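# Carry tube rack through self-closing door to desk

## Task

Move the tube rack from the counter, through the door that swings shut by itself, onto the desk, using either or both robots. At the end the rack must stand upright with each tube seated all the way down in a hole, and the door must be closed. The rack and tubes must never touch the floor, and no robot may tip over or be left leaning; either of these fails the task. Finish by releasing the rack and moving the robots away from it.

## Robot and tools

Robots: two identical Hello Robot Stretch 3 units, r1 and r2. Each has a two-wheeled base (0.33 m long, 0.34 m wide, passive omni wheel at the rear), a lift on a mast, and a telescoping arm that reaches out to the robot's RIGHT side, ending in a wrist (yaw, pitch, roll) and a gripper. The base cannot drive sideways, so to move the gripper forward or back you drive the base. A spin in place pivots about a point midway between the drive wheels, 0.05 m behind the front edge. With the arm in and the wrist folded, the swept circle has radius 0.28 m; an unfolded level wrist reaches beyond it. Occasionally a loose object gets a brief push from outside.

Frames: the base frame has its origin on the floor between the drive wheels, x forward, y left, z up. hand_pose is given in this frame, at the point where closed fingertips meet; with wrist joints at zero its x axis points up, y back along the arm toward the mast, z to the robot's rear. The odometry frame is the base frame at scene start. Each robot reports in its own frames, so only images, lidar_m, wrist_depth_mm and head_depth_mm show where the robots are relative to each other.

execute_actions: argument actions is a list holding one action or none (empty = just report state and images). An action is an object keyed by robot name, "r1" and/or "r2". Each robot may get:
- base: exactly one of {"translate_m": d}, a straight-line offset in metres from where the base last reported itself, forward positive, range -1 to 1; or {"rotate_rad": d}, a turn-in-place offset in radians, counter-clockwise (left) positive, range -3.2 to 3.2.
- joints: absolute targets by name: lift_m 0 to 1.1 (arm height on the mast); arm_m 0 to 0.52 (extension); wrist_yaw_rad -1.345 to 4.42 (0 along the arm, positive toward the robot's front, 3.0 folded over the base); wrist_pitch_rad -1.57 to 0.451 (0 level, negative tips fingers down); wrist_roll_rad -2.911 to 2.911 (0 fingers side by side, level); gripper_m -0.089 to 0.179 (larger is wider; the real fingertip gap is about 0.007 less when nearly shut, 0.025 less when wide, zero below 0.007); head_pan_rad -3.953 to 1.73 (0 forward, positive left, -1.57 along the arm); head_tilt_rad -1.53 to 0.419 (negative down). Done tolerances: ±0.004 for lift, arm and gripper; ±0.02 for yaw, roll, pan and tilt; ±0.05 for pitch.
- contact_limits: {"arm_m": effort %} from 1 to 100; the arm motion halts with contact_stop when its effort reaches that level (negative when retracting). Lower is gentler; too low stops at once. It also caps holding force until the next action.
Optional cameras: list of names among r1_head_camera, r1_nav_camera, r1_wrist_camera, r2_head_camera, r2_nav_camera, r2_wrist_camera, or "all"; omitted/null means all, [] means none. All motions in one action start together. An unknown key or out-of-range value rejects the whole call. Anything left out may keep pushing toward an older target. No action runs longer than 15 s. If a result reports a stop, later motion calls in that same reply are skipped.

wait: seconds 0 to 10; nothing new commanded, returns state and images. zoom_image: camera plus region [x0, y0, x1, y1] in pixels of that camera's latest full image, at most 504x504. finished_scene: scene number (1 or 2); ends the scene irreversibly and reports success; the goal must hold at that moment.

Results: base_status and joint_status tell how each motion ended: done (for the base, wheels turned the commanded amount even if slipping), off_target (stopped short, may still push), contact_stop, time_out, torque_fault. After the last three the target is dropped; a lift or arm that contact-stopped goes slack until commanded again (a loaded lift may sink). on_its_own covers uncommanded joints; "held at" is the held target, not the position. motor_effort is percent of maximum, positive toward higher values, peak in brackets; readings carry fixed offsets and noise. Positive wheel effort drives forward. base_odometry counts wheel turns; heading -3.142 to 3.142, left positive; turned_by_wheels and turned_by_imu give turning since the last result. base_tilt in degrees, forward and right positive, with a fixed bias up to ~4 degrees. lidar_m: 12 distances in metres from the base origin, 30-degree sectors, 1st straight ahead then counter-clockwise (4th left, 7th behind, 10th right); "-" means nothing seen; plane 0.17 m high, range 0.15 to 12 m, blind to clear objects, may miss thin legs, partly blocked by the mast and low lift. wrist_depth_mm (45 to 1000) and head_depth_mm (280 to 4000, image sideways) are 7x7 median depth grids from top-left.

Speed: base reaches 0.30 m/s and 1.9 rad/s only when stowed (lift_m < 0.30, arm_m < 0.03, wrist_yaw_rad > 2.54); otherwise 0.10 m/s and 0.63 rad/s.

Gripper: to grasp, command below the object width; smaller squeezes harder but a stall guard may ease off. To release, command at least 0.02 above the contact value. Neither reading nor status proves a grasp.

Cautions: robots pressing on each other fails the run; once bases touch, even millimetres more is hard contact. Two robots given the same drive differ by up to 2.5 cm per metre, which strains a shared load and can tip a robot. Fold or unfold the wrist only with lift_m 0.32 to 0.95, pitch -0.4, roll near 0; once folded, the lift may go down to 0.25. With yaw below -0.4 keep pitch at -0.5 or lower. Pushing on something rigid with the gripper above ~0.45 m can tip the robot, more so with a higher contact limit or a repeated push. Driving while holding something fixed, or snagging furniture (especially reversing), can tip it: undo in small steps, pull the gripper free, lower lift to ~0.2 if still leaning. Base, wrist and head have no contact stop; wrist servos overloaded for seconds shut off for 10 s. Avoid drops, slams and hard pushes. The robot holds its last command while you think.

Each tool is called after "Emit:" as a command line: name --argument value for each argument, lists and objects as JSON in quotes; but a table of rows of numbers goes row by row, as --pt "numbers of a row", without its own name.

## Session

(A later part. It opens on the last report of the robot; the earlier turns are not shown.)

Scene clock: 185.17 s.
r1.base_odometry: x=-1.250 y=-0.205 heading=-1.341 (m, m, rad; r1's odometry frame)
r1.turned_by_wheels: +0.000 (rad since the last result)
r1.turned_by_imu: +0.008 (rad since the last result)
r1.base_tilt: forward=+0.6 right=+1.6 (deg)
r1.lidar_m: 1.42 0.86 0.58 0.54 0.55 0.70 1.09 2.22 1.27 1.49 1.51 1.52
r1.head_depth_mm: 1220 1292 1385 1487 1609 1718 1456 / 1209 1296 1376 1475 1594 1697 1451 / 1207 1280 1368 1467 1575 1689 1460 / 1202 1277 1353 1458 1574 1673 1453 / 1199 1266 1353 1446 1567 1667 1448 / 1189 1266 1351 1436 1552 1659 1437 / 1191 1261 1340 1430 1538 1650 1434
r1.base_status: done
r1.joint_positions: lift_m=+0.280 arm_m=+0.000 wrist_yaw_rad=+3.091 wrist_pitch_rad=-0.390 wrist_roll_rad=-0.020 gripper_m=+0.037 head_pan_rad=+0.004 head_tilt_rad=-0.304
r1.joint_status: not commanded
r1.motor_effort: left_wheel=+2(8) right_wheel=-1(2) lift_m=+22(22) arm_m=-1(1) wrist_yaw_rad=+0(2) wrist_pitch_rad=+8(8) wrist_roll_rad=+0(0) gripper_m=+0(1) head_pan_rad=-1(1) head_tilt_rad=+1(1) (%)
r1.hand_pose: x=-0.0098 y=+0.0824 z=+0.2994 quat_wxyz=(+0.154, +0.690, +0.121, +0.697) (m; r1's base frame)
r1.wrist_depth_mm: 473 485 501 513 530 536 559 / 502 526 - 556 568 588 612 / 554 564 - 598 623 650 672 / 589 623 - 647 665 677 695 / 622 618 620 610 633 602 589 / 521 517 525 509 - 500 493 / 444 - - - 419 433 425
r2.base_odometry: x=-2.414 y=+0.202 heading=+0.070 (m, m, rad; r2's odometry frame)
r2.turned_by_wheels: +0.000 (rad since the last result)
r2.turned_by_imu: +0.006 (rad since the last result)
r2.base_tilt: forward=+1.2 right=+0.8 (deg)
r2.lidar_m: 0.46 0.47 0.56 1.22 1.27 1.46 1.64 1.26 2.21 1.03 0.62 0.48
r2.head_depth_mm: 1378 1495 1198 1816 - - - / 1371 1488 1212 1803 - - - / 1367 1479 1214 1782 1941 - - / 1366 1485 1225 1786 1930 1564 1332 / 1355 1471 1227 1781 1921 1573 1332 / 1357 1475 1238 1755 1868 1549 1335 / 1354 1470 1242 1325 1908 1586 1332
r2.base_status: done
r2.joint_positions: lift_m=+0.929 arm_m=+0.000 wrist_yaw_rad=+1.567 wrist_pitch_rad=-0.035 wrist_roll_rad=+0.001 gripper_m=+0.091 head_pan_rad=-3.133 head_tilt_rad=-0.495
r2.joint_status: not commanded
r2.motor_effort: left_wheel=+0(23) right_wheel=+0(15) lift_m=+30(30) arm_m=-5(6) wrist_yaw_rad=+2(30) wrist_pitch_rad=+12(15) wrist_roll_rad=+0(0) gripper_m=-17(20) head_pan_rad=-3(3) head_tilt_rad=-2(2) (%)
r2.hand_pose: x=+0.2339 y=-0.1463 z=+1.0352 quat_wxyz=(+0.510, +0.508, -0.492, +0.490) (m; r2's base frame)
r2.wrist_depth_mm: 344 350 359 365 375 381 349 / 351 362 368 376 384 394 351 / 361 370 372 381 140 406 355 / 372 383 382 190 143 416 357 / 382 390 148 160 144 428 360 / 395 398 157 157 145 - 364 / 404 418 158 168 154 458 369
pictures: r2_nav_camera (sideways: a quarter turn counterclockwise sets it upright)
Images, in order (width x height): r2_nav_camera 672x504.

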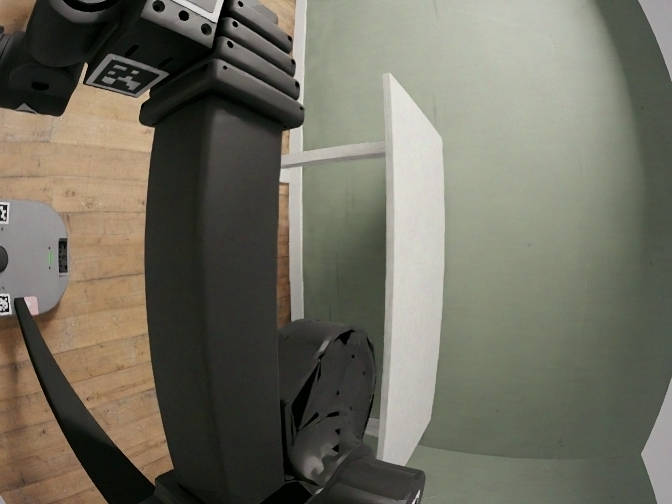

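Emit:
execute_actions --actions '[{"r2":{"base":{"translate_m":-0.5}}}]' --cameras '[]'

Emit:
execute_actions --actions '[{"r2":{"base":{"rotate_rad":-1.57},"joints":{"head_pan_rad":-1.57,"head_tilt_rad":-0.7}}}]' --cameras '[]'

Emit:
execute_actions --actions '[{"r2":{"joints":{"wrist_yaw_rad":0,"arm_m":0.35,"lift_m":0.8}}}]' --cameras '["r2_head_camera","r2_wrist_camera"]'

Scene clock: 197.17 s.
r1.base_odometry: x=-1.250 y=-0.205 heading=-1.341 (m, m, rad; r1's odometry frame)
r1.turned_by_wheels: +0.000 (rad since the last result)
r1.turned_by_imu: +0.001 (rad since the last result)
r1.base_tilt: forward=+0.6 right=+1.6 (deg)
r1.lidar_m: 1.42 0.85 0.58 0.54 0.55 0.70 1.63 1.15 1.27 1.49 1.51 1.52
r1.head_depth_mm: 1226 1294 1382 1490 1609 1717 1460 / 1212 1292 1370 1475 1587 1709 1455 / 1214 1282 1368 1471 1576 1694 1453 / 1200 1281 1360 1456 1572 1686 1447 / 1197 1269 1354 1457 1554 1669 1450 / 1194 1267 1348 1440 1550 1652 1440 / 1184 1257 1340 1439 1547 1648 1436
r1.base_status: not commanded
r1.joint_positions: lift_m=+0.280 arm_m=+0.000 wrist_yaw_rad=+3.091 wrist_pitch_rad=-0.390 wrist_roll_rad=-0.020 gripper_m=+0.037 head_pan_rad=+0.004 head_tilt_rad=-0.304
r1.joint_status: not commanded
r1.motor_effort: left_wheel=+1(1) right_wheel=-1(1) lift_m=+22(22) arm_m=-2(2) wrist_yaw_rad=+1(1) wrist_pitch_rad=+8(8) wrist_roll_rad=+0(0) gripper_m=+1(1) head_pan_rad=-2(1) head_tilt_rad=+1(2) (%)
r1.hand_pose: x=-0.0098 y=+0.0824 z=+0.2994 quat_wxyz=(+0.154, +0.690, +0.121, +0.697) (m; r1's base frame)
r1.wrist_depth_mm: 478 482 505 512 531 545 572 / 512 519 - 553 568 590 609 / 545 555 - 596 612 662 676 / 597 606 - 648 676 681 699 / 613 627 617 605 620 591 602 / 517 523 514 510 - 493 497 / 443 - - - 420 426 427
r2.base_odometry: x=-2.912 y=+0.167 heading=+0.070 (m, m, rad; r2's odometry frame)
r2.turned_by_wheels: +0.000 (rad since the last result)
r2.turned_by_imu: +0.002 (rad since the last result)
r2.base_tilt: forward=+1.2 right=+0.6 (deg)
r2.lidar_m: 0.96 0.95 1.19 1.21 1.07 1.09 1.14 0.80 1.54 2.54 1.15 1.01
r2.head_depth_mm: 949 1026 1099 745 - - - / 946 1027 1097 749 - - - / 942 1020 1093 753 590 - - / 940 1023 1088 754 545 471 1325 / 941 1018 1086 757 546 472 1328 / 937 1012 1085 760 549 473 1331 / 929 1015 1082 761 549 475 1131
r2.base_status: done
r2.joint_positions: lift_m=+0.929 arm_m=+0.000 wrist_yaw_rad=+1.567 wrist_pitch_rad=-0.035 wrist_roll_rad=+0.001 gripper_m=+0.091 head_pan_rad=-3.133 head_tilt_rad=-0.495
r2.joint_status: not commanded
r2.motor_effort: left_wheel=+0(7) right_wheel=+0(6) lift_m=+30(30) arm_m=-5(5) wrist_yaw_rad=+3(3) wrist_pitch_rad=+12(12) wrist_roll_rad=+0(0) gripper_m=-18(18) head_pan_rad=-3(3) head_tilt_rad=-1(3) (%)
r2.hand_pose: x=+0.2339 y=-0.1463 z=+1.0352 quat_wxyz=(+0.510, +0.508, -0.492, +0.490) (m; r2's base frame)
r2.wrist_depth_mm: 716 794 810 812 819 780 799 / 722 803 833 851 846 802 820 / 739 837 840 843 140 828 844 / 759 857 861 191 145 855 858 / 772 864 149 161 144 883 908 / 810 812 157 157 145 - 948 / 834 930 158 167 154 953 970
pictures: none
No camera images: the call's "cameras" was empty. Leave "cameras" out to get every camera's image.

Scene clock: 200.60 s.
r1.base_odometry: x=-1.250 y=-0.205 heading=-1.341 (m, m, rad; r1's odometry frame)
r1.turned_by_wheels: +0.000 (rad since the last result)
r1.turned_by_imu: +0.000 (rad since the last result)
r1.base_tilt: forward=+0.6 right=+1.5 (deg)
r1.lidar_m: 1.42 0.86 0.58 0.54 0.55 0.70 1.19 1.15 1.27 1.49 1.51 1.52
r1.head_depth_mm: 1221 1298 1386 1486 1590 1710 1457 / 1209 1286 1377 1469 1593 1695 1453 / 1205 1284 1371 1475 1588 1689 1450 / 1204 1276 1361 1452 1570 1674 1443 / 1193 1271 1354 1454 1563 1665 1444 / 1189 1263 1348 1444 1556 1663 1443 / 1184 1255 1338 1438 1547 1653 1443
r1.base_status: not commanded
r1.joint_positions: lift_m=+0.280 arm_m=+0.000 wrist_yaw_rad=+3.091 wrist_pitch_rad=-0.390 wrist_roll_rad=-0.020 gripper_m=+0.037 head_pan_rad=+0.004 head_tilt_rad=-0.304
r1.joint_status: not commanded
r1.motor_effort: left_wheel=+1(1) right_wheel=-1(1) lift_m=+22(22) arm_m=-2(1) wrist_yaw_rad=+0(0) wrist_pitch_rad=+8(8) wrist_roll_rad=+0(0) gripper_m=+0(1) head_pan_rad=-1(1) head_tilt_rad=+2(0) (%)
r1.hand_pose: x=-0.0098 y=+0.0824 z=+0.2994 quat_wxyz=(+0.154, +0.690, +0.121, +0.697) (m; r1's base frame)
r1.wrist_depth_mm: 477 489 511 505 528 551 564 / 502 526 - 556 573 605 610 / 550 561 - 615 609 630 674 / 593 611 - 654 681 674 687 / 617 611 633 604 612 599 584 / 517 527 525 510 - 498 500 / 444 - - - 418 426 424
r2.base_odometry: x=-2.912 y=+0.167 heading=-1.500 (m, m, rad; r2's odometry frame)
r2.turned_by_wheels: -1.570 (rad since the last result)
r2.turned_by_imu: -1.576 (rad since the last result)
r2.base_tilt: forward=+1.3 right=+0.7 (deg)
r2.lidar_m: 2.55 1.15 1.02 0.96 0.98 1.17 1.21 1.07 1.09 1.14 0.80 1.52
r2.head_depth_mm: 962 1025 715 537 - - 1130 / 953 1017 718 541 472 - 1107 / 947 1010 722 541 469 - - / 945 1014 726 543 1506 1396 - / 940 1015 728 546 1503 1415 - / 935 1010 730 548 479 - - / 932 1009 733 548 480 - -
r2.base_status: done
r2.joint_positions: lift_m=+0.929 arm_m=+0.000 wrist_yaw_rad=+1.568 wrist_pitch_rad=-0.035 wrist_roll_rad=+0.001 gripper_m=+0.091 head_pan_rad=-1.577 head_tilt_rad=-0.691
r2.joint_status: all done
r2.motor_effort: left_wheel=+2(9) right_wheel=-4(8) lift_m=+30(31) arm_m=-5(5) wrist_yaw_rad=+3(3) wrist_pitch_rad=+12(12) wrist_roll_rad=+0(0) gripper_m=-18(17) head_pan_rad=+3(35) head_tilt_rad=-4(20) (%)
r2.hand_pose: x=+0.2339 y=-0.1462 z=+1.0352 quat_wxyz=(+0.509, +0.508, -0.492, +0.490) (m; r2's base frame)
r2.wrist_depth_mm: - - - - - - 971 / - - - - - - - / - - - - 141 - - / - - - 191 143 - - / - - 149 161 144 440 391 / - - 157 158 145 - 278 / - - 158 168 154 - 223
pictures: none
No camera images: the call's "cameras" was empty. Leave "cameras" out to get every camera's image.

Scene clock: 206.30 s.
r1.base_odometry: x=-1.250 y=-0.205 heading=-1.341 (m, m, rad; r1's odometry frame)
r1.turned_by_wheels: +0.000 (rad since the last result)
r1.turned_by_imu: +0.000 (rad since the last result)
r1.base_tilt: forward=+0.5 right=+1.6 (deg)
r1.lidar_m: 1.42 0.85 0.58 0.54 0.55 0.71 1.62 1.01 1.27 1.49 1.51 1.52
r1.head_depth_mm: 1217 1295 1383 1488 1601 1711 1451 / 1213 1294 1381 1483 1592 1696 1458 / 1208 1282 1369 1470 1583 1682 1460 / 1208 1270 1359 1456 1569 1690 1446 / 1192 1272 1354 1446 1557 1670 1445 / 1193 1264 1348 1434 1555 1660 1443 / 1187 1262 1337 1430 1539 1655 1443
r1.base_status: not commanded
r1.joint_positions: lift_m=+0.280 arm_m=+0.000 wrist_yaw_rad=+3.091 wrist_pitch_rad=-0.390 wrist_roll_rad=-0.020 gripper_m=+0.037 head_pan_rad=+0.004 head_tilt_rad=-0.304
r1.joint_status: not commanded
r1.motor_effort: left_wheel=+1(1) right_wheel=-1(1) lift_m=+22(22) arm_m=-2(1) wrist_yaw_rad=+1(1) wrist_pitch_rad=+8(8) wrist_roll_rad=+0(0) gripper_m=+1(1) head_pan_rad=-2(1) head_tilt_rad=+2(1) (%)
r1.hand_pose: x=-0.0098 y=+0.0824 z=+0.2994 quat_wxyz=(+0.154, +0.690, +0.121, +0.697) (m; r1's base frame)
r1.wrist_depth_mm: 477 487 508 515 537 544 567 / 513 533 - 551 564 597 603 / 560 565 - 595 631 650 663 / 614 611 - 643 684 683 692 / 623 612 620 605 640 588 597 / 508 514 519 516 - 493 493 / 449 - - - 419 426 421
r2.base_odometry: x=-2.912 y=+0.167 heading=-1.500 (m, m, rad; r2's odometry frame)
r2.turned_by_wheels: +0.000 (rad since the last result)
r2.turned_by_imu: +0.875 (rad since the last result)
r2.base_tilt: forward=+1.1 right=+0.8 (deg)
r2.lidar_m: 0.89 0.88 0.88 0.94 1.34 1.34 1.22 1.22 0.83 1.44 2.42 1.01
r2.head_depth_mm: 1160 1259 706 573 - - 1140 / 1256 1380 1426 - 1599 1357 1155 / 1366 1532 1627 - 1613 1357 1163 / 1528 1704 1845 1939 1634 1351 1167 / 1697 1959 2247 2032 1630 1362 1165 / 1933 2220 2530 2039 1630 1356 1172 / 2135 2373 2525 2036 1628 1360 1172
r2.base_status: not commanded
r2.joint_positions: lift_m=+0.800 arm_m=+0.350 wrist_yaw_rad=+0.002 wrist_pitch_rad=-0.045 wrist_roll_rad=+0.006 gripper_m=+0.091 head_pan_rad=-1.574 head_tilt_rad=-0.697
r2.joint_status: all done
r2.motor_effort: left_wheel=+0(80) right_wheel=-2(50) lift_m=+25(33) arm_m=+0(23) wrist_yaw_rad=-2(100) wrist_pitch_rad=+15(24) wrist_roll_rad=-2(8) gripper_m=-18(28) head_pan_rad=+2(3) head_tilt_rad=-1(3) (%)
r2.hand_pose: x=-0.0210 y=-0.7499 z=+0.9028 quat_wxyz=(+0.705, +0.017, -0.709, -0.016) (m; r2's base frame)
r2.wrist_depth_mm: - - - - 791 663 566 / - - - - 824 675 577 / - - - - 847 700 594 / - - - - 794 723 597 / - - 168 169 150 701 55 / - - 156 187 140 - - / - - 140 171 127 441 -
pictures: r2_head_camera (sideways: a quarter turn clockwise sets it upright), r2_wrist_camera
Images, in order (width x height): r2_head_camera 896x504, r2_wrist_camera 644x364.

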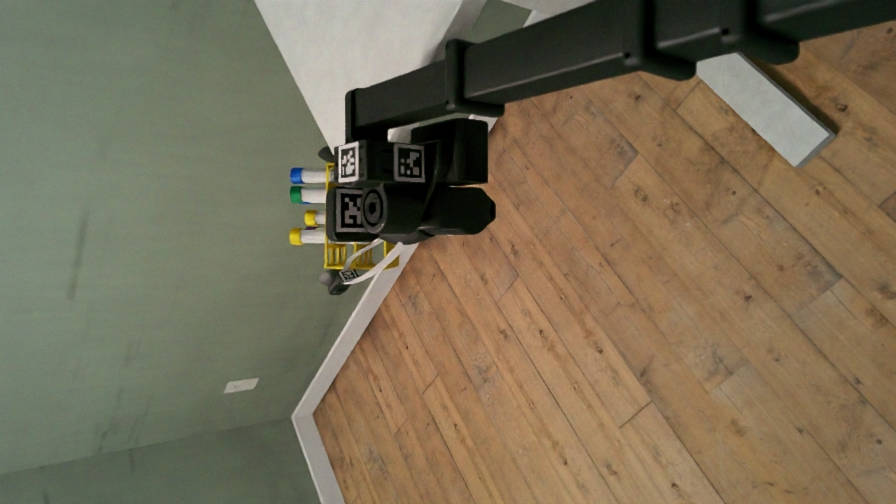

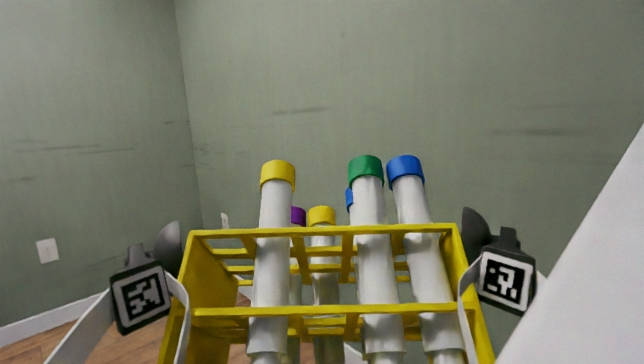

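Emit:
execute_actions --actions '[{"r2":{"joints":{"lift_m":1.1,"wrist_pitch_rad":0.4}}}]' --cameras '[]'

Emit:
execute_actions --actions '[{"r2":{"base":{"rotate_rad":-0.87}}}]' --cameras '["r2_head_camera","r2_wrist_camera"]'

Scene clock: 216.57 s.
r1.base_odometry: x=-1.250 y=-0.205 heading=-1.341 (m, m, rad; r1's odometry frame)
r1.turned_by_wheels: +0.000 (rad since the last result)
r1.turned_by_imu: +0.001 (rad since the last result)
r1.base_tilt: forward=+0.6 right=+1.5 (deg)
r1.lidar_m: 1.42 0.85 0.58 0.54 0.55 0.70 1.62 1.01 1.27 1.49 1.51 1.52
r1.head_depth_mm: 1225 1295 1384 1484 1606 1722 1459 / 1217 1299 1382 1487 1595 1712 1456 / 1210 1277 1371 1471 1575 1696 1456 / 1207 1278 1361 1461 1578 1679 1454 / 1197 1269 1350 1447 1565 1663 1441 / 1185 1258 1348 1449 1559 1660 1442 / 1188 1261 1341 1429 1548 1635 1435
r1.base_status: not commanded
r1.joint_positions: lift_m=+0.280 arm_m=+0.000 wrist_yaw_rad=+3.091 wrist_pitch_rad=-0.390 wrist_roll_rad=-0.020 gripper_m=+0.037 head_pan_rad=+0.004 head_tilt_rad=-0.304
r1.joint_status: not commanded
r1.motor_effort: left_wheel=+1(1) right_wheel=-1(1) lift_m=+22(22) arm_m=-1(1) wrist_yaw_rad=+1(1) wrist_pitch_rad=+8(8) wrist_roll_rad=+0(0) gripper_m=+1(1) head_pan_rad=-1(2) head_tilt_rad=+1(2) (%)
r1.hand_pose: x=-0.0098 y=+0.0824 z=+0.2994 quat_wxyz=(+0.154, +0.690, +0.121, +0.697) (m; r1's base frame)
r1.wrist_depth_mm: 476 485 503 515 533 554 559 / 513 524 - 550 565 596 637 / 541 564 - 609 631 650 664 / 595 601 - 654 662 688 693 / 614 623 622 613 621 592 595 / 521 516 528 507 - 494 488 / 445 - - - 419 428 425
r2.base_odometry: x=-2.912 y=+0.167 heading=-1.500 (m, m, rad; r2's odometry frame)
r2.turned_by_wheels: +0.000 (rad since the last result)
r2.turned_by_imu: +0.000 (rad since the last result)
r2.base_tilt: forward=+1.2 right=+0.7 (deg)
r2.lidar_m: 0.90 0.88 0.88 0.94 1.34 1.34 1.22 1.22 0.83 1.44 2.42 1.01
r2.head_depth_mm: 1155 1258 705 572 1151 - - / 1253 1380 707 - 1581 1352 1157 / 1369 1535 748 - 1613 1355 1163 / 1526 1705 1891 1964 1618 1353 1168 / 1691 1930 2264 2025 1622 1361 1171 / 1920 2261 2541 2031 1636 1361 1172 / 2143 2362 2530 2046 1638 1357 1169
r2.base_status: not commanded
r2.joint_positions: lift_m=+0.769 arm_m=+0.350 wrist_yaw_rad=+0.012 wrist_pitch_rad=+0.242 wrist_roll_rad=+0.042 gripper_m=+0.091 head_pan_rad=-1.574 head_tilt_rad=-0.697
r2.joint_status: lift_m contact_stop (moved -0.031 of +0.300); wrist_pitch_rad off_target (ended at +0.242, target +0.400)
r2.on_its_own: lift_m is slack since a contact_stop, until your next command for it (your +1.100 is given up); wrist_pitch_rad is at rest, and its effort (+53) is outside its rest range (-20 to +32)
r2.motor_effort: left_wheel=+5(5) right_wheel=-8(8) lift_m=+23(50) arm_m=+0(3) wrist_yaw_rad=-12(12) wrist_pitch_rad=+53(81) wrist_roll_rad=-14(14) gripper_m=-19(18) head_pan_rad=+2(2) head_tilt_rad=-1(2) (%)
r2.hand_pose: x=-0.0184 y=-0.7495 z=+0.9459 quat_wxyz=(+0.687, -0.079, -0.717, +0.091) (m; r2's base frame)
r2.wrist_depth_mm: - - - - 880 714 596 / - - - - 874 721 602 / - - - - 886 719 598 / - - - - 179 715 598 / - - 166 168 152 681 107 / - - 158 189 140 - 50 / - - 141 168 129 - -
pictures: none
No camera images: the call's "cameras" was empty. Leave "cameras" out to get every camera's image.

not run: a stop came earlier in this reply.

Snagged under the desk edge; rotate left to clear.

Emit:
execute_actions --actions '[{"r2":{"base":{"rotate_rad":0.25},"joints":{"lift_m":0.77}}}]' --cameras '[]'

Emit:
execute_actions --actions '[{"r2":{"joints":{"lift_m":1.1,"wrist_pitch_rad":0.4}}}]' --cameras '[]'

Emit:
execute_actions --actions '[{"r2":{"base":{"rotate_rad":-1.12}}}]' --cameras '["r2_head_camera","r2_wrist_camera"]'

Scene clock: 222.23 s.
r1.base_odometry: x=-1.250 y=-0.205 heading=-1.341 (m, m, rad; r1's odometry frame)
r1.turned_by_wheels: +0.000 (rad since the last result)
r1.turned_by_imu: +0.000 (rad since the last result)
r1.base_tilt: forward=+0.6 right=+1.6 (deg)
r1.lidar_m: 1.42 0.85 0.58 0.54 0.55 0.71 1.62 1.01 1.26 1.49 1.51 1.51
r1.head_depth_mm: 1222 1296 1388 1495 1600 1718 1453 / 1213 1292 1378 1473 1596 1713 1453 / 1210 1284 1378 1463 1587 1693 1452 / 1207 1277 1364 1458 1565 1684 1446 / 1192 1264 1359 1451 1559 1659 1447 / 1191 1266 1353 1446 1559 1659 1439 / 1186 1258 1338 1437 1542 1647 1443
r1.base_status: not commanded
r1.joint_positions: lift_m=+0.280 arm_m=+0.000 wrist_yaw_rad=+3.091 wrist_pitch_rad=-0.390 wrist_roll_rad=-0.020 gripper_m=+0.037 head_pan_rad=+0.004 head_tilt_rad=-0.304
r1.joint_status: not commanded
r1.motor_effort: left_wheel=+1(2) right_wheel=-1(1) lift_m=+22(22) arm_m=-1(2) wrist_yaw_rad=+2(2) wrist_pitch_rad=+8(8) wrist_roll_rad=+0(0) gripper_m=+0(0) head_pan_rad=-1(1) head_tilt_rad=+2(2) (%)
r1.hand_pose: x=-0.0098 y=+0.0824 z=+0.2994 quat_wxyz=(+0.154, +0.690, +0.121, +0.697) (m; r1's base frame)
r1.wrist_depth_mm: 471 479 500 512 531 534 561 / 514 528 - 553 571 585 618 / 552 573 - 606 628 650 689 / 592 620 - 654 665 689 710 / 617 610 609 622 626 594 583 / 521 516 517 515 - 499 491 / 447 - - - 413 424 423
r2.base_odometry: x=-2.912 y=+0.167 heading=-1.250 (m, m, rad; r2's odometry frame)
r2.turned_by_wheels: +0.250 (rad since the last result)
r2.turned_by_imu: +0.250 (rad since the last result)
r2.base_tilt: forward=+1.2 right=+0.7 (deg)
r2.lidar_m: 0.89 0.88 0.92 1.15 1.35 1.21 1.26 1.22 0.83 1.77 1.01 1.01
r2.head_depth_mm: 1424 1530 1637 1801 1654 - - / 1603 1749 1916 - 1562 1350 1163 / 1851 2034 764 - 1615 1359 1165 / 2172 2422 2341 1976 1617 1358 1170 / 2208 2443 2578 2024 1633 1358 1173 / 2090 2328 2497 2020 1627 1359 1175 / 2003 2203 2394 2048 1643 1330 1173
r2.base_status: done
r2.joint_positions: lift_m=+0.769 arm_m=+0.350 wrist_yaw_rad=+0.001 wrist_pitch_rad=+0.197 wrist_roll_rad=+0.007 gripper_m=+0.091 head_pan_rad=-1.574 head_tilt_rad=-0.697
r2.joint_status: all done
r2.on_its_own: wrist_pitch_rad is held at +0.227, not at your +0.400, by its stall guard, which is not easing now
r2.motor_effort: left_wheel=-3(13) right_wheel=+2(11) lift_m=+31(31) arm_m=+0(0) wrist_yaw_rad=-1(9) wrist_pitch_rad=+10(16) wrist_roll_rad=-2(5) gripper_m=-18(19) head_pan_rad=+2(2) head_tilt_rad=+0(1) (%)
r2.hand_pose: x=-0.0211 y=-0.7509 z=+0.9347 quat_wxyz=(+0.701, -0.069, -0.706, +0.070) (m; r2's base frame)
r2.wrist_depth_mm: - - - - - 885 700 / - - - - - 888 705 / - - - - - 899 719 / - - - - - 886 718 / - - 167 168 151 836 729 / - - 156 187 139 - 727 / - - 140 171 127 849 709
pictures: none
No camera images: the call's "cameras" was empty. Leave "cameras" out to get every camera's image.

Scene clock: 226.07 s.
r1.base_odometry: x=-1.250 y=-0.205 heading=-1.341 (m, m, rad; r1's odometry frame)
r1.turned_by_wheels: +0.000 (rad since the last result)
r1.turned_by_imu: +0.000 (rad since the last result)
r1.base_tilt: forward=+0.6 right=+1.6 (deg)
r1.lidar_m: 1.42 0.85 0.58 0.54 0.55 0.71 1.62 1.01 1.27 1.49 1.51 1.53
r1.head_depth_mm: 1221 1301 1390 1482 1597 1713 1460 / 1220 1285 1374 1475 1586 1688 1454 / 1211 1289 1375 1465 1586 1702 1448 / 1202 1278 1367 1453 1570 1690 1439 / 1200 1271 1349 1457 1556 1679 1440 / 1192 1268 1347 1442 1556 1665 1443 / 1181 1258 1340 1438 1537 1648 1436
r1.base_status: not commanded
r1.joint_positions: lift_m=+0.280 arm_m=+0.000 wrist_yaw_rad=+3.091 wrist_pitch_rad=-0.390 wrist_roll_rad=-0.020 gripper_m=+0.037 head_pan_rad=+0.004 head_tilt_rad=-0.304
r1.joint_status: not commanded
r1.motor_effort: left_wheel=+1(1) right_wheel=-1(1) lift_m=+22(22) arm_m=-1(2) wrist_yaw_rad=+1(1) wrist_pitch_rad=+8(8) wrist_roll_rad=+0(0) gripper_m=+1(1) head_pan_rad=-2(1) head_tilt_rad=+0(1) (%)
r1.hand_pose: x=-0.0098 y=+0.0824 z=+0.2994 quat_wxyz=(+0.154, +0.690, +0.121, +0.697) (m; r1's base frame)
r1.wrist_depth_mm: 473 475 509 513 526 541 572 / 500 515 - 563 581 598 622 / 551 566 - 596 625 655 682 / 598 627 - 650 678 699 708 / 610 625 610 603 626 593 584 / 513 514 516 521 - 496 488 / 450 - - - 425 430 420
r2.base_odometry: x=-2.912 y=+0.167 heading=-1.250 (m, m, rad; r2's odometry frame)
r2.turned_by_wheels: +0.000 (rad since the last result)
r2.turned_by_imu: +0.000 (rad since the last result)
r2.base_tilt: forward=+1.3 right=+0.8 (deg)
r2.lidar_m: 0.89 0.88 0.91 1.16 1.35 1.22 1.26 1.22 0.83 1.77 1.01 1.01
r2.head_depth_mm: 1409 1543 1636 1817 1617 1349 1125 / 1658 1751 1936 1944 1609 1350 1164 / - 2044 2285 2006 1612 1357 1170 / 2211 2435 2541 2014 1613 1360 1163 / 2190 2435 2574 2013 1630 1356 1171 / 2104 2313 2503 2034 1619 1363 1174 / 1992 2173 2390 2031 1639 1333 1173
r2.base_status: not commanded
r2.joint_positions: lift_m=+1.099 arm_m=+0.350 wrist_yaw_rad=+0.001 wrist_pitch_rad=+0.366 wrist_roll_rad=+0.007 gripper_m=+0.091 head_pan_rad=-1.574 head_tilt_rad=-0.697
r2.joint_status: all done
r2.motor_effort: left_wheel=-3(3) right_wheel=+2(2) lift_m=+30(32) arm_m=+0(0) wrist_yaw_rad=+0(1) wrist_pitch_rad=+11(14) wrist_roll_rad=-2(2) gripper_m=-19(19) head_pan_rad=+2(2) head_tilt_rad=-1(0) (%)
r2.hand_pose: x=-0.0211 y=-0.7428 z=+1.3071 quat_wxyz=(+0.693, -0.128, -0.698, +0.129) (m; r2's base frame)
r2.wrist_depth_mm: - - - - - 939 742 / - - - - - 923 739 / - - - - - 922 724 / - - - - - 922 724 / - - 167 169 151 839 723 / - - 156 187 139 - 710 / - - 140 171 127 826 689
pictures: none
No camera images: the call's "cameras" was empty. Leave "cameras" out to get every camera's image.

Scene clock: 228.77 s.
r1.base_odometry: x=-1.250 y=-0.205 heading=-1.341 (m, m, rad; r1's odometry frame)
r1.turned_by_wheels: +0.000 (rad since the last result)
r1.turned_by_imu: +0.000 (rad since the last result)
r1.base_tilt: forward=+0.5 right=+1.6 (deg)
r1.lidar_m: 1.42 0.86 0.58 0.54 0.55 0.71 1.06 1.01 1.27 1.48 1.51 1.52
r1.head_depth_mm: 1219 1305 1383 1487 1602 1727 1460 / 1217 1297 1377 1480 1590 1695 1447 / 1208 1287 1366 1475 1585 1696 1448 / 1201 1280 1367 1460 1570 1672 1450 / 1199 1270 1354 1457 1563 1660 1452 / 1194 1264 1349 1436 1539 1658 1450 / 1186 1259 1345 1436 1543 1652 1431
r1.base_status: not commanded
r1.joint_positions: lift_m=+0.280 arm_m=+0.000 wrist_yaw_rad=+3.091 wrist_pitch_rad=-0.390 wrist_roll_rad=-0.020 gripper_m=+0.037 head_pan_rad=+0.004 head_tilt_rad=-0.304
r1.joint_status: not commanded
r1.motor_effort: left_wheel=+2(1) right_wheel=-1(1) lift_m=+22(22) arm_m=-2(1) wrist_yaw_rad=+3(1) wrist_pitch_rad=+8(8) wrist_roll_rad=+0(0) gripper_m=+0(1) head_pan_rad=-1(1) head_tilt_rad=+1(1) (%)
r1.hand_pose: x=-0.0098 y=+0.0824 z=+0.2994 quat_wxyz=(+0.154, +0.690, +0.121, +0.697) (m; r1's base frame)
r1.wrist_depth_mm: 479 493 502 515 525 548 561 / 509 522 - 563 563 592 613 / 546 562 - 598 627 656 678 / 600 606 - 639 676 681 697 / 620 612 628 608 633 594 590 / 518 509 518 514 - 493 493 / 447 - - - 419 433 428
r2.base_odometry: x=-2.912 y=+0.167 heading=-2.370 (m, m, rad; r2's odometry frame)
r2.turned_by_wheels: -1.120 (rad since the last result)
r2.turned_by_imu: -1.124 (rad since the last result)
r2.base_tilt: forward=+1.3 right=+0.8 (deg)
r2.lidar_m: 2.41 1.01 0.89 0.88 0.90 1.07 1.34 1.22 1.26 1.22 0.83 1.63
r2.head_depth_mm: 1034 1040 707 573 1618 1348 1163 / 1070 1047 709 576 1618 1348 1163 / - 1050 711 576 1620 1355 1167 / 1023 1065 714 558 1625 1350 1162 / 1011 1067 720 561 1630 1354 1172 / 1004 1070 722 561 1453 1315 1150 / 998 1066 722 564 1588 1364 1173
r2.base_status: done
r2.joint_positions: lift_m=+1.099 arm_m=+0.350 wrist_yaw_rad=+0.001 wrist_pitch_rad=+0.366 wrist_roll_rad=+0.007 gripper_m=+0.091 head_pan_rad=-1.574 head_tilt_rad=-0.697
r2.joint_status: not commanded
r2.motor_effort: left_wheel=+2(8) right_wheel=-3(11) lift_m=+30(30) arm_m=+0(0) wrist_yaw_rad=+0(1) wrist_pitch_rad=+11(11) wrist_roll_rad=-2(2) gripper_m=-19(19) head_pan_rad=+2(2) head_tilt_rad=-1(2) (%)
r2.hand_pose: x=-0.0211 y=-0.7428 z=+1.3071 quat_wxyz=(+0.693, -0.128, -0.698, +0.129) (m; r2's base frame)
r2.wrist_depth_mm: 703 717 731 748 751 775 783 / 672 676 705 719 725 736 762 / 651 665 676 685 696 702 734 / 627 643 643 648 179 694 695 / 602 622 167 169 151 659 675 / 590 - 157 187 140 - 649 / 573 567 140 171 127 615 626
pictures: r2_head_camera (sideways: a quarter turn clockwise sets it upright), r2_wrist_camera
Images, in order (width x height): r2_head_camera 896x504, r2_wrist_camera 644x364.

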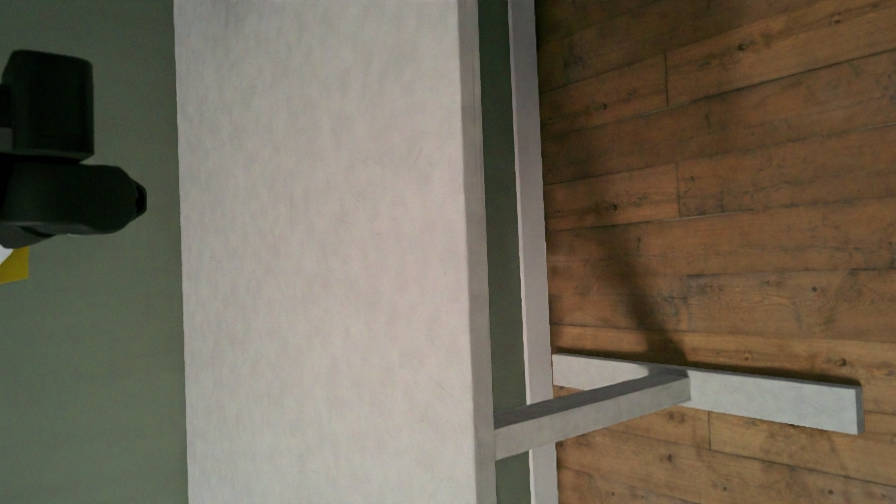

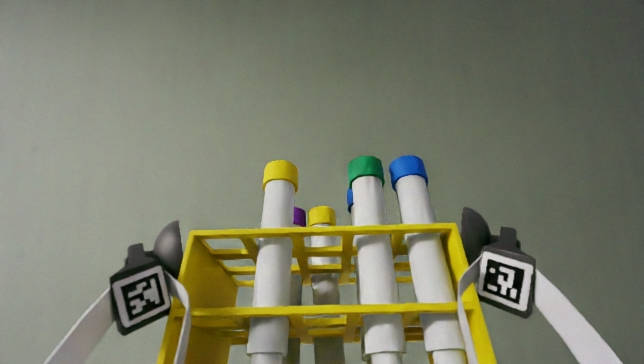

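Emit:
execute_actions --actions '[{"r2":{"joints":{"lift_m":0.82,"arm_m":0.42,"head_tilt_rad":-0.5}}}]' --cameras '["r2_head_camera","r2_wrist_camera"]'

Scene clock: 235.97 s.
r1.base_odometry: x=-1.250 y=-0.205 heading=-1.341 (m, m, rad; r1's odometry frame)
r1.turned_by_wheels: +0.000 (rad since the last result)
r1.turned_by_imu: +0.001 (rad since the last result)
r1.base_tilt: forward=+0.5 right=+1.7 (deg)
r1.lidar_m: 1.42 0.86 0.58 0.54 0.55 0.70 1.06 1.01 1.27 1.49 1.51 1.52
r1.head_depth_mm: 1220 1296 1385 1487 1606 1707 1450 / 1214 1291 1375 1474 1584 1698 1447 / 1218 1276 1372 1469 1585 1683 1449 / 1202 1279 1365 1461 1564 1681 1452 / 1196 1270 1359 1446 1564 1671 1439 / 1192 1262 1348 1441 1550 1652 1441 / 1183 1263 1350 1435 1547 1651 1442
r1.base_status: not commanded
r1.joint_positions: lift_m=+0.280 arm_m=+0.000 wrist_yaw_rad=+3.091 wrist_pitch_rad=-0.390 wrist_roll_rad=-0.020 gripper_m=+0.037 head_pan_rad=+0.004 head_tilt_rad=-0.304
r1.joint_status: not commanded
r1.motor_effort: left_wheel=+2(1) right_wheel=-1(1) lift_m=+22(22) arm_m=-2(1) wrist_yaw_rad=+1(1) wrist_pitch_rad=+7(8) wrist_roll_rad=+0(0) gripper_m=+1(1) head_pan_rad=-1(2) head_tilt_rad=+1(0) (%)
r1.hand_pose: x=-0.0098 y=+0.0824 z=+0.2994 quat_wxyz=(+0.154, +0.690, +0.121, +0.697) (m; r1's base frame)
r1.wrist_depth_mm: 470 478 503 505 537 547 565 / 504 521 - 551 566 598 620 / 536 569 - 598 628 660 673 / 603 606 - 657 682 692 696 / 616 624 617 606 636 586 584 / 516 520 521 510 - 514 494 / 448 - - - 417 426 421
r2.base_odometry: x=-2.912 y=+0.167 heading=-2.370 (m, m, rad; r2's odometry frame)
r2.turned_by_wheels: +0.000 (rad since the last result)
r2.turned_by_imu: -0.001 (rad since the last result)
r2.base_tilt: forward=+1.3 right=+0.7 (deg)
r2.lidar_m: 2.42 1.01 0.89 0.88 0.90 1.07 1.33 1.22 1.26 1.22 0.83 1.64
r2.head_depth_mm: 1021 1110 1159 770 - 1511 1255 / 1011 1103 1162 - 557 1558 1284 / 1010 1093 765 - 558 1549 1286 / 1002 1089 1008 740 559 1556 1291 / 999 1084 1141 741 561 1565 1289 / 995 1079 1139 746 563 1433 1205 / 994 1078 1130 748 564 1522 1299
r2.base_status: not commanded
r2.joint_positions: lift_m=+0.869 arm_m=+0.420 wrist_yaw_rad=+0.001 wrist_pitch_rad=+0.361 wrist_roll_rad=+0.007 gripper_m=+0.091 head_pan_rad=-1.574 head_tilt_rad=-0.506
r2.joint_status: lift_m contact_stop (moved -0.230 of -0.279); the others done
r2.on_its_own: lift_m is slack since a contact_stop, until your next command for it (your +0.820 is given up)
r2.motor_effort: left_wheel=+0(7) right_wheel=-1(3) lift_m=+21(27) arm_m=+0(7) wrist_yaw_rad=-1(1) wrist_pitch_rad=+13(14) wrist_roll_rad=-2(2) gripper_m=-18(19) head_pan_rad=+2(1) head_tilt_rad=+3(15) (%)
r2.hand_pose: x=-0.0212 y=-0.8133 z=+1.0754 quat_wxyz=(+0.694, -0.126, -0.698, +0.127) (m; r2's base frame)
r2.wrist_depth_mm: 629 641 648 665 681 679 704 / 604 620 622 642 650 664 670 / 588 590 603 615 624 638 647 / 562 567 586 586 590 619 628 / 540 557 168 168 151 597 602 / 528 - 156 188 139 - 581 / 510 450 140 170 127 371 388
pictures: r2_head_camera (sideways: a quarter turn clockwise sets it upright), r2_wrist_camera
Images, in order (width x height): r2_head_camera 896x504, r2_wrist_camera 644x364.

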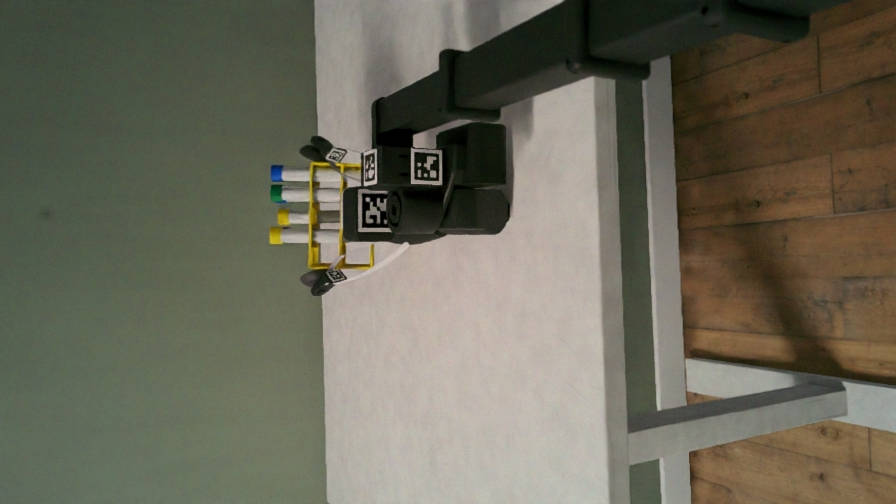

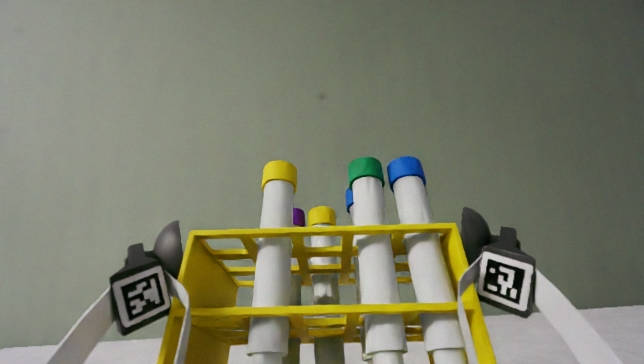

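Emit:
execute_actions --actions '[{"r2":{"joints":{"wrist_pitch_rad":0.1,"gripper_m":0.125}}}]' --cameras '["r2_head_camera","r2_wrist_camera"]'

Scene clock: 242.60 s.
r1.base_odometry: x=-1.250 y=-0.205 heading=-1.341 (m, m, rad; r1's odometry frame)
r1.turned_by_wheels: +0.000 (rad since the last result)
r1.turned_by_imu: +0.000 (rad since the last result)
r1.base_tilt: forward=+0.6 right=+1.6 (deg)
r1.lidar_m: 1.42 0.86 0.58 0.54 0.55 0.70 1.05 1.00 1.27 1.48 1.51 1.52
r1.head_depth_mm: 1224 1295 1391 1481 1601 1715 1453 / 1214 1286 1379 1476 1585 1708 1456 / 1209 1287 1368 1466 1589 1693 1446 / 1203 1280 1366 1453 1574 1685 1443 / 1198 1266 1353 1451 1566 1674 1450 / 1187 1268 1349 1441 1554 1666 1439 / 1188 1259 1344 1427 1544 1647 1437
r1.base_status: not commanded
r1.joint_positions: lift_m=+0.280 arm_m=+0.000 wrist_yaw_rad=+3.091 wrist_pitch_rad=-0.390 wrist_roll_rad=-0.020 gripper_m=+0.037 head_pan_rad=+0.004 head_tilt_rad=-0.304
r1.joint_status: not commanded
r1.motor_effort: left_wheel=+1(2) right_wheel=-1(1) lift_m=+22(22) arm_m=-1(2) wrist_yaw_rad=+1(0) wrist_pitch_rad=+8(8) wrist_roll_rad=+0(0) gripper_m=+1(0) head_pan_rad=-2(1) head_tilt_rad=+2(2) (%)
r1.hand_pose: x=-0.0098 y=+0.0824 z=+0.2994 quat_wxyz=(+0.154, +0.690, +0.121, +0.697) (m; r1's base frame)
r1.wrist_depth_mm: 478 486 502 508 515 555 564 / 512 520 - 554 561 596 604 / 551 574 - 604 621 639 677 / 591 617 - 643 676 709 711 / 604 620 614 611 632 596 589 / 518 524 524 515 - 499 499 / 444 - - - 418 424 424
r2.base_odometry: x=-2.912 y=+0.167 heading=-2.370 (m, m, rad; r2's odometry frame)
r2.turned_by_wheels: +0.000 (rad since the last result)
r2.turned_by_imu: +0.000 (rad since the last result)
r2.base_tilt: forward=+1.2 right=+0.7 (deg)
r2.lidar_m: 2.42 1.01 0.89 0.88 0.90 1.07 1.33 1.22 1.26 1.22 0.83 1.64
r2.head_depth_mm: 1020 1106 1158 770 - 1507 1253 / 1016 1103 1166 733 555 1544 1275 / 1006 1096 1170 - 557 1564 1280 / 1004 1094 1153 703 558 1551 1286 / 1003 1082 1144 740 561 1548 1285 / 998 1087 1138 744 563 1434 1208 / 989 1078 1132 745 565 1519 1293
r2.base_status: not commanded
r2.joint_positions: lift_m=+0.872 arm_m=+0.420 wrist_yaw_rad=+0.001 wrist_pitch_rad=+0.137 wrist_roll_rad=+0.000 gripper_m=+0.125 head_pan_rad=-1.574 head_tilt_rad=-0.506
r2.joint_status: all done
r2.on_its_own: lift_m is slack since a contact_stop, until your next command for it (your +0.820 is given up)
r2.motor_effort: left_wheel=+1(2) right_wheel=-3(3) lift_m=+19(21) arm_m=-1(1) wrist_yaw_rad=+0(1) wrist_pitch_rad=-12(20) wrist_roll_rad=+1(2) gripper_m=-7(69) head_pan_rad=+1(2) head_tilt_rad=+3(3) (%)
r2.hand_pose: x=-0.0212 y=-0.8221 z=+1.0221 quat_wxyz=(+0.706, -0.048, -0.705, +0.048) (m; r2's base frame)
r2.wrist_depth_mm: 533 544 556 567 572 584 596 / 528 540 557 562 574 594 602 / 531 541 552 566 575 590 599 / 527 545 547 207 156 589 607 / 533 544 158 198 146 584 516 / 370 - 156 182 142 - 295 / 256 218 153 188 138 208 205
pictures: r2_head_camera (sideways: a quarter turn clockwise sets it upright), r2_wrist_camera
Images, in order (width x height): r2_head_camera 896x504, r2_wrist_camera 644x364.

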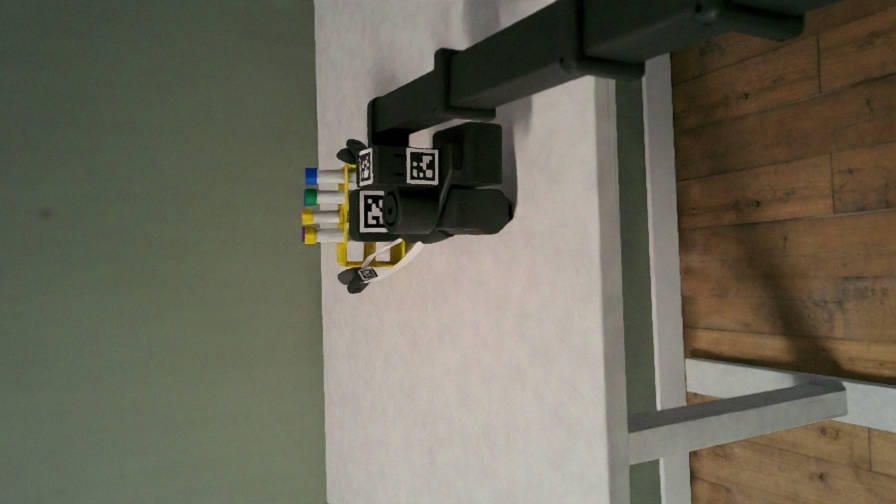

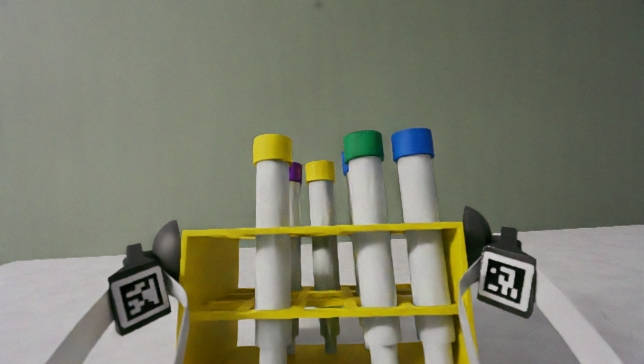

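Uprighting. Release and inspect.

Emit:
execute_actions --actions '[{"r2":{"joints":{"gripper_m":0.179,"lift_m":0.875}}}]' --cameras '[]'

Emit:
execute_actions --actions '[{"r2":{"joints":{"arm_m":0.25,"wrist_pitch_rad":0.0,"lift_m":0.9}}}]' --cameras '["r2_head_camera","r2_wrist_camera"]'

Scene clock: 247.67 s.
r1.base_odometry: x=-1.250 y=-0.205 heading=-1.341 (m, m, rad; r1's odometry frame)
r1.turned_by_wheels: +0.000 (rad since the last result)
r1.turned_by_imu: +0.000 (rad since the last result)
r1.base_tilt: forward=+0.6 right=+1.5 (deg)
r1.lidar_m: 1.42 0.86 0.58 0.54 0.55 0.71 1.05 1.01 1.27 1.49 1.51 1.52
r1.head_depth_mm: 1226 1299 1385 1477 1592 1720 1454 / 1212 1287 1378 1479 1595 1710 1454 / 1213 1285 1368 1473 1576 1690 1447 / 1201 1277 1371 1465 1566 1682 1450 / 1195 1272 1354 1454 1557 1671 1444 / 1190 1273 1348 1447 1554 1666 1440 / 1184 1257 1341 1434 1539 1650 1440
r1.base_status: not commanded
r1.joint_positions: lift_m=+0.280 arm_m=+0.000 wrist_yaw_rad=+3.091 wrist_pitch_rad=-0.390 wrist_roll_rad=-0.020 gripper_m=+0.037 head_pan_rad=+0.004 head_tilt_rad=-0.304
r1.joint_status: not commanded
r1.motor_effort: left_wheel=+1(1) right_wheel=-1(1) lift_m=+21(22) arm_m=-1(1) wrist_yaw_rad=+2(1) wrist_pitch_rad=+8(8) wrist_roll_rad=+0(0) gripper_m=+1(0) head_pan_rad=-2(2) head_tilt_rad=+2(2) (%)
r1.hand_pose: x=-0.0098 y=+0.0824 z=+0.2994 quat_wxyz=(+0.154, +0.690, +0.121, +0.697) (m; r1's base frame)
r1.wrist_depth_mm: 472 483 502 503 521 546 554 / 512 520 - 566 581 601 610 / 545 565 - 592 633 636 675 / 587 612 - 642 663 678 730 / 615 625 613 607 620 596 602 / 517 509 521 510 - 491 497 / 442 - - - 421 425 425
r2.base_odometry: x=-2.912 y=+0.167 heading=-2.370 (m, m, rad; r2's odometry frame)
r2.turned_by_wheels: +0.000 (rad since the last result)
r2.turned_by_imu: -0.001 (rad since the last result)
r2.base_tilt: forward=+1.3 right=+0.9 (deg)
r2.lidar_m: 2.42 1.01 0.89 0.88 0.90 1.07 1.34 1.21 1.26 1.22 0.83 1.64
r2.head_depth_mm: 1019 1113 1156 768 - 1495 1248 / 1011 1107 1160 - 555 1556 1278 / 1006 1096 1152 - 558 1548 1280 / 1004 1094 1146 701 559 1551 1282 / 1000 1088 1142 742 561 1561 1288 / 998 1080 1142 745 562 1430 1212 / 991 1079 1134 746 564 1518 1297
r2.base_status: not commanded
r2.joint_positions: lift_m=+0.875 arm_m=+0.420 wrist_yaw_rad=+0.001 wrist_pitch_rad=+0.110 wrist_roll_rad=+0.000 gripper_m=+0.179 head_pan_rad=-1.574 head_tilt_rad=-0.506
r2.joint_status: all done
r2.motor_effort: left_wheel=+1(1) right_wheel=-2(3) lift_m=+24(25) arm_m=-1(0) wrist_yaw_rad=+0(1) wrist_pitch_rad=-3(11) wrist_roll_rad=+0(1) gripper_m=+1(86) head_pan_rad=+2(2) head_tilt_rad=+3(2) (%)
r2.hand_pose: x=-0.0212 y=-0.8223 z=+1.0176 quat_wxyz=(+0.706, -0.038, -0.706, +0.039) (m; r2's base frame)
r2.wrist_depth_mm: 525 534 545 556 567 578 594 / 523 534 545 555 570 578 592 / 532 539 546 559 569 587 593 / 531 539 552 192 140 593 604 / 535 545 176 156 139 547 457 / 369 269 143 184 139 250 289 / - 206 139 158 139 195 188
pictures: none
No camera images: the call's "cameras" was empty. Leave "cameras" out to get every camera's image.

Scene clock: 250.17 s.
r1.base_odometry: x=-1.250 y=-0.205 heading=-1.341 (m, m, rad; r1's odometry frame)
r1.turned_by_wheels: +0.000 (rad since the last result)
r1.turned_by_imu: +0.000 (rad since the last result)
r1.base_tilt: forward=+0.6 right=+1.6 (deg)
r1.lidar_m: 1.42 0.86 0.58 0.54 0.55 0.70 1.06 1.01 1.27 1.49 1.51 1.52
r1.head_depth_mm: 1223 1295 1376 1491 1596 1715 1455 / 1214 1293 1377 1482 1590 1695 1452 / 1210 1283 1373 1462 1582 1696 1451 / 1202 1278 1370 1456 1577 1677 1443 / 1198 1274 1356 1445 1564 1677 1443 / 1193 1262 1354 1449 1546 1659 1441 / 1187 1258 1346 1441 1545 1648 1443
r1.base_status: not commanded
r1.joint_positions: lift_m=+0.280 arm_m=+0.000 wrist_yaw_rad=+3.091 wrist_pitch_rad=-0.390 wrist_roll_rad=-0.020 gripper_m=+0.037 head_pan_rad=+0.004 head_tilt_rad=-0.304
r1.joint_status: not commanded
r1.motor_effort: left_wheel=+1(1) right_wheel=-1(1) lift_m=+22(22) arm_m=-1(2) wrist_yaw_rad=+0(1) wrist_pitch_rad=+8(8) wrist_roll_rad=+0(0) gripper_m=+0(0) head_pan_rad=-2(1) head_tilt_rad=+2(1) (%)
r1.hand_pose: x=-0.0098 y=+0.0824 z=+0.2994 quat_wxyz=(+0.154, +0.690, +0.121, +0.697) (m; r1's base frame)
r1.wrist_depth_mm: 464 491 498 517 524 540 556 / 516 520 - 556 570 604 609 / 552 559 - 593 631 643 662 / 591 613 - 637 677 702 719 / 614 623 621 598 623 596 593 / 522 512 518 518 - 503 492 / 449 - - - 420 425 422
r2.base_odometry: x=-2.912 y=+0.167 heading=-2.370 (m, m, rad; r2's odometry frame)
r2.turned_by_wheels: +0.000 (rad since the last result)
r2.turned_by_imu: +0.000 (rad since the last result)
r2.base_tilt: forward=+1.3 right=+0.8 (deg)
r2.lidar_m: 2.42 1.01 0.89 0.88 0.90 1.07 1.34 1.22 1.25 1.22 0.83 1.64
r2.head_depth_mm: 1018 1106 1156 816 - 1558 1281 / 1013 1105 1162 821 - 1546 1284 / 1006 1090 1075 - - 1555 1284 / 1004 1092 1147 781 559 1556 1288 / 995 1086 1140 722 560 1553 1288 / 999 1078 1140 743 562 1428 1207 / 991 1076 1132 744 564 1524 1298
r2.base_status: not commanded
r2.joint_positions: lift_m=+0.899 arm_m=+0.250 wrist_yaw_rad=+0.001 wrist_pitch_rad=-0.018 wrist_roll_rad=+0.000 gripper_m=+0.179 head_pan_rad=-1.574 head_tilt_rad=-0.506
r2.joint_status: all done
r2.motor_effort: left_wheel=+1(1) right_wheel=-2(3) lift_m=+29(30) arm_m=-6(9) wrist_yaw_rad=-1(1) wrist_pitch_rad=+6(7) wrist_roll_rad=+0(0) gripper_m=+0(1) head_pan_rad=+2(2) head_tilt_rad=+2(3) (%)
r2.hand_pose: x=-0.0212 y=-0.6512 z=+1.0096 quat_wxyz=(+0.708, +0.007, -0.707, -0.006) (m; r2's base frame)
r2.wrist_depth_mm: 642 648 659 677 694 713 727 / 654 660 690 701 705 729 753 / 676 681 704 705 733 742 771 / 688 698 702 334 658 635 594 / 418 442 360 320 354 371 330 / 286 259 254 250 241 231 242 / - 186 191 186 183 180 173
pictures: r2_head_camera (sideways: a quarter turn clockwise sets it upright), r2_wrist_camera
Images, in order (width x height): r2_head_camera 896x504, r2_wrist_camera 644x364.

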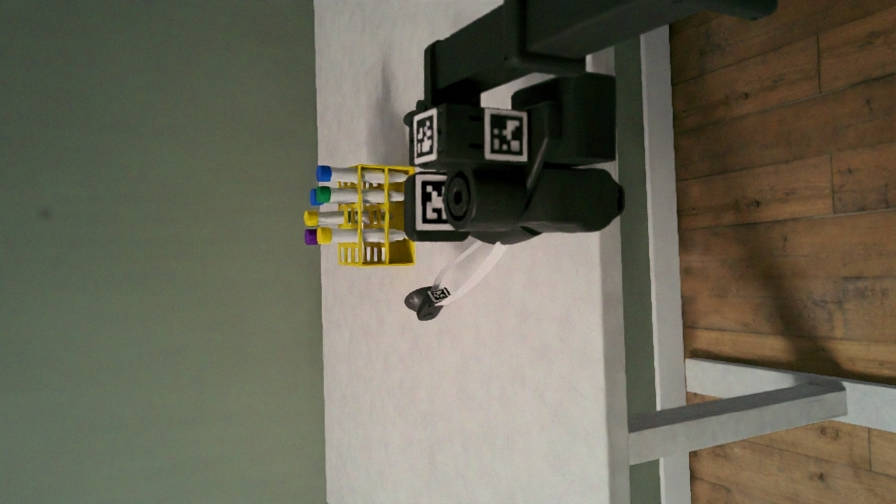

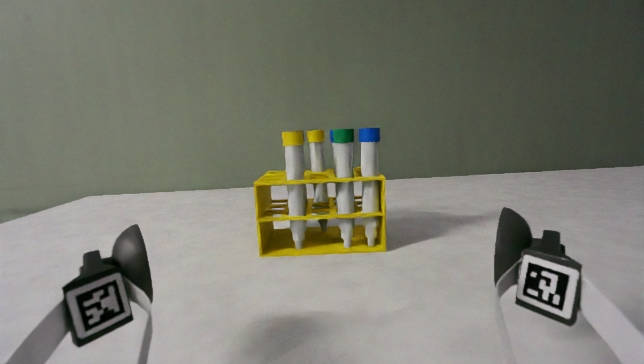

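Emit:
zoom_image --camera "r2_wrist_camera" --region '[240,110,400,270]'

Region (240, 110, 400, 270) of r2_wrist_camera's 644x364 image, scaled by 3.150.

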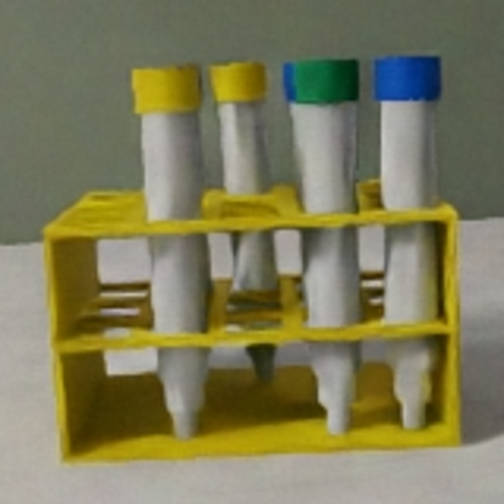

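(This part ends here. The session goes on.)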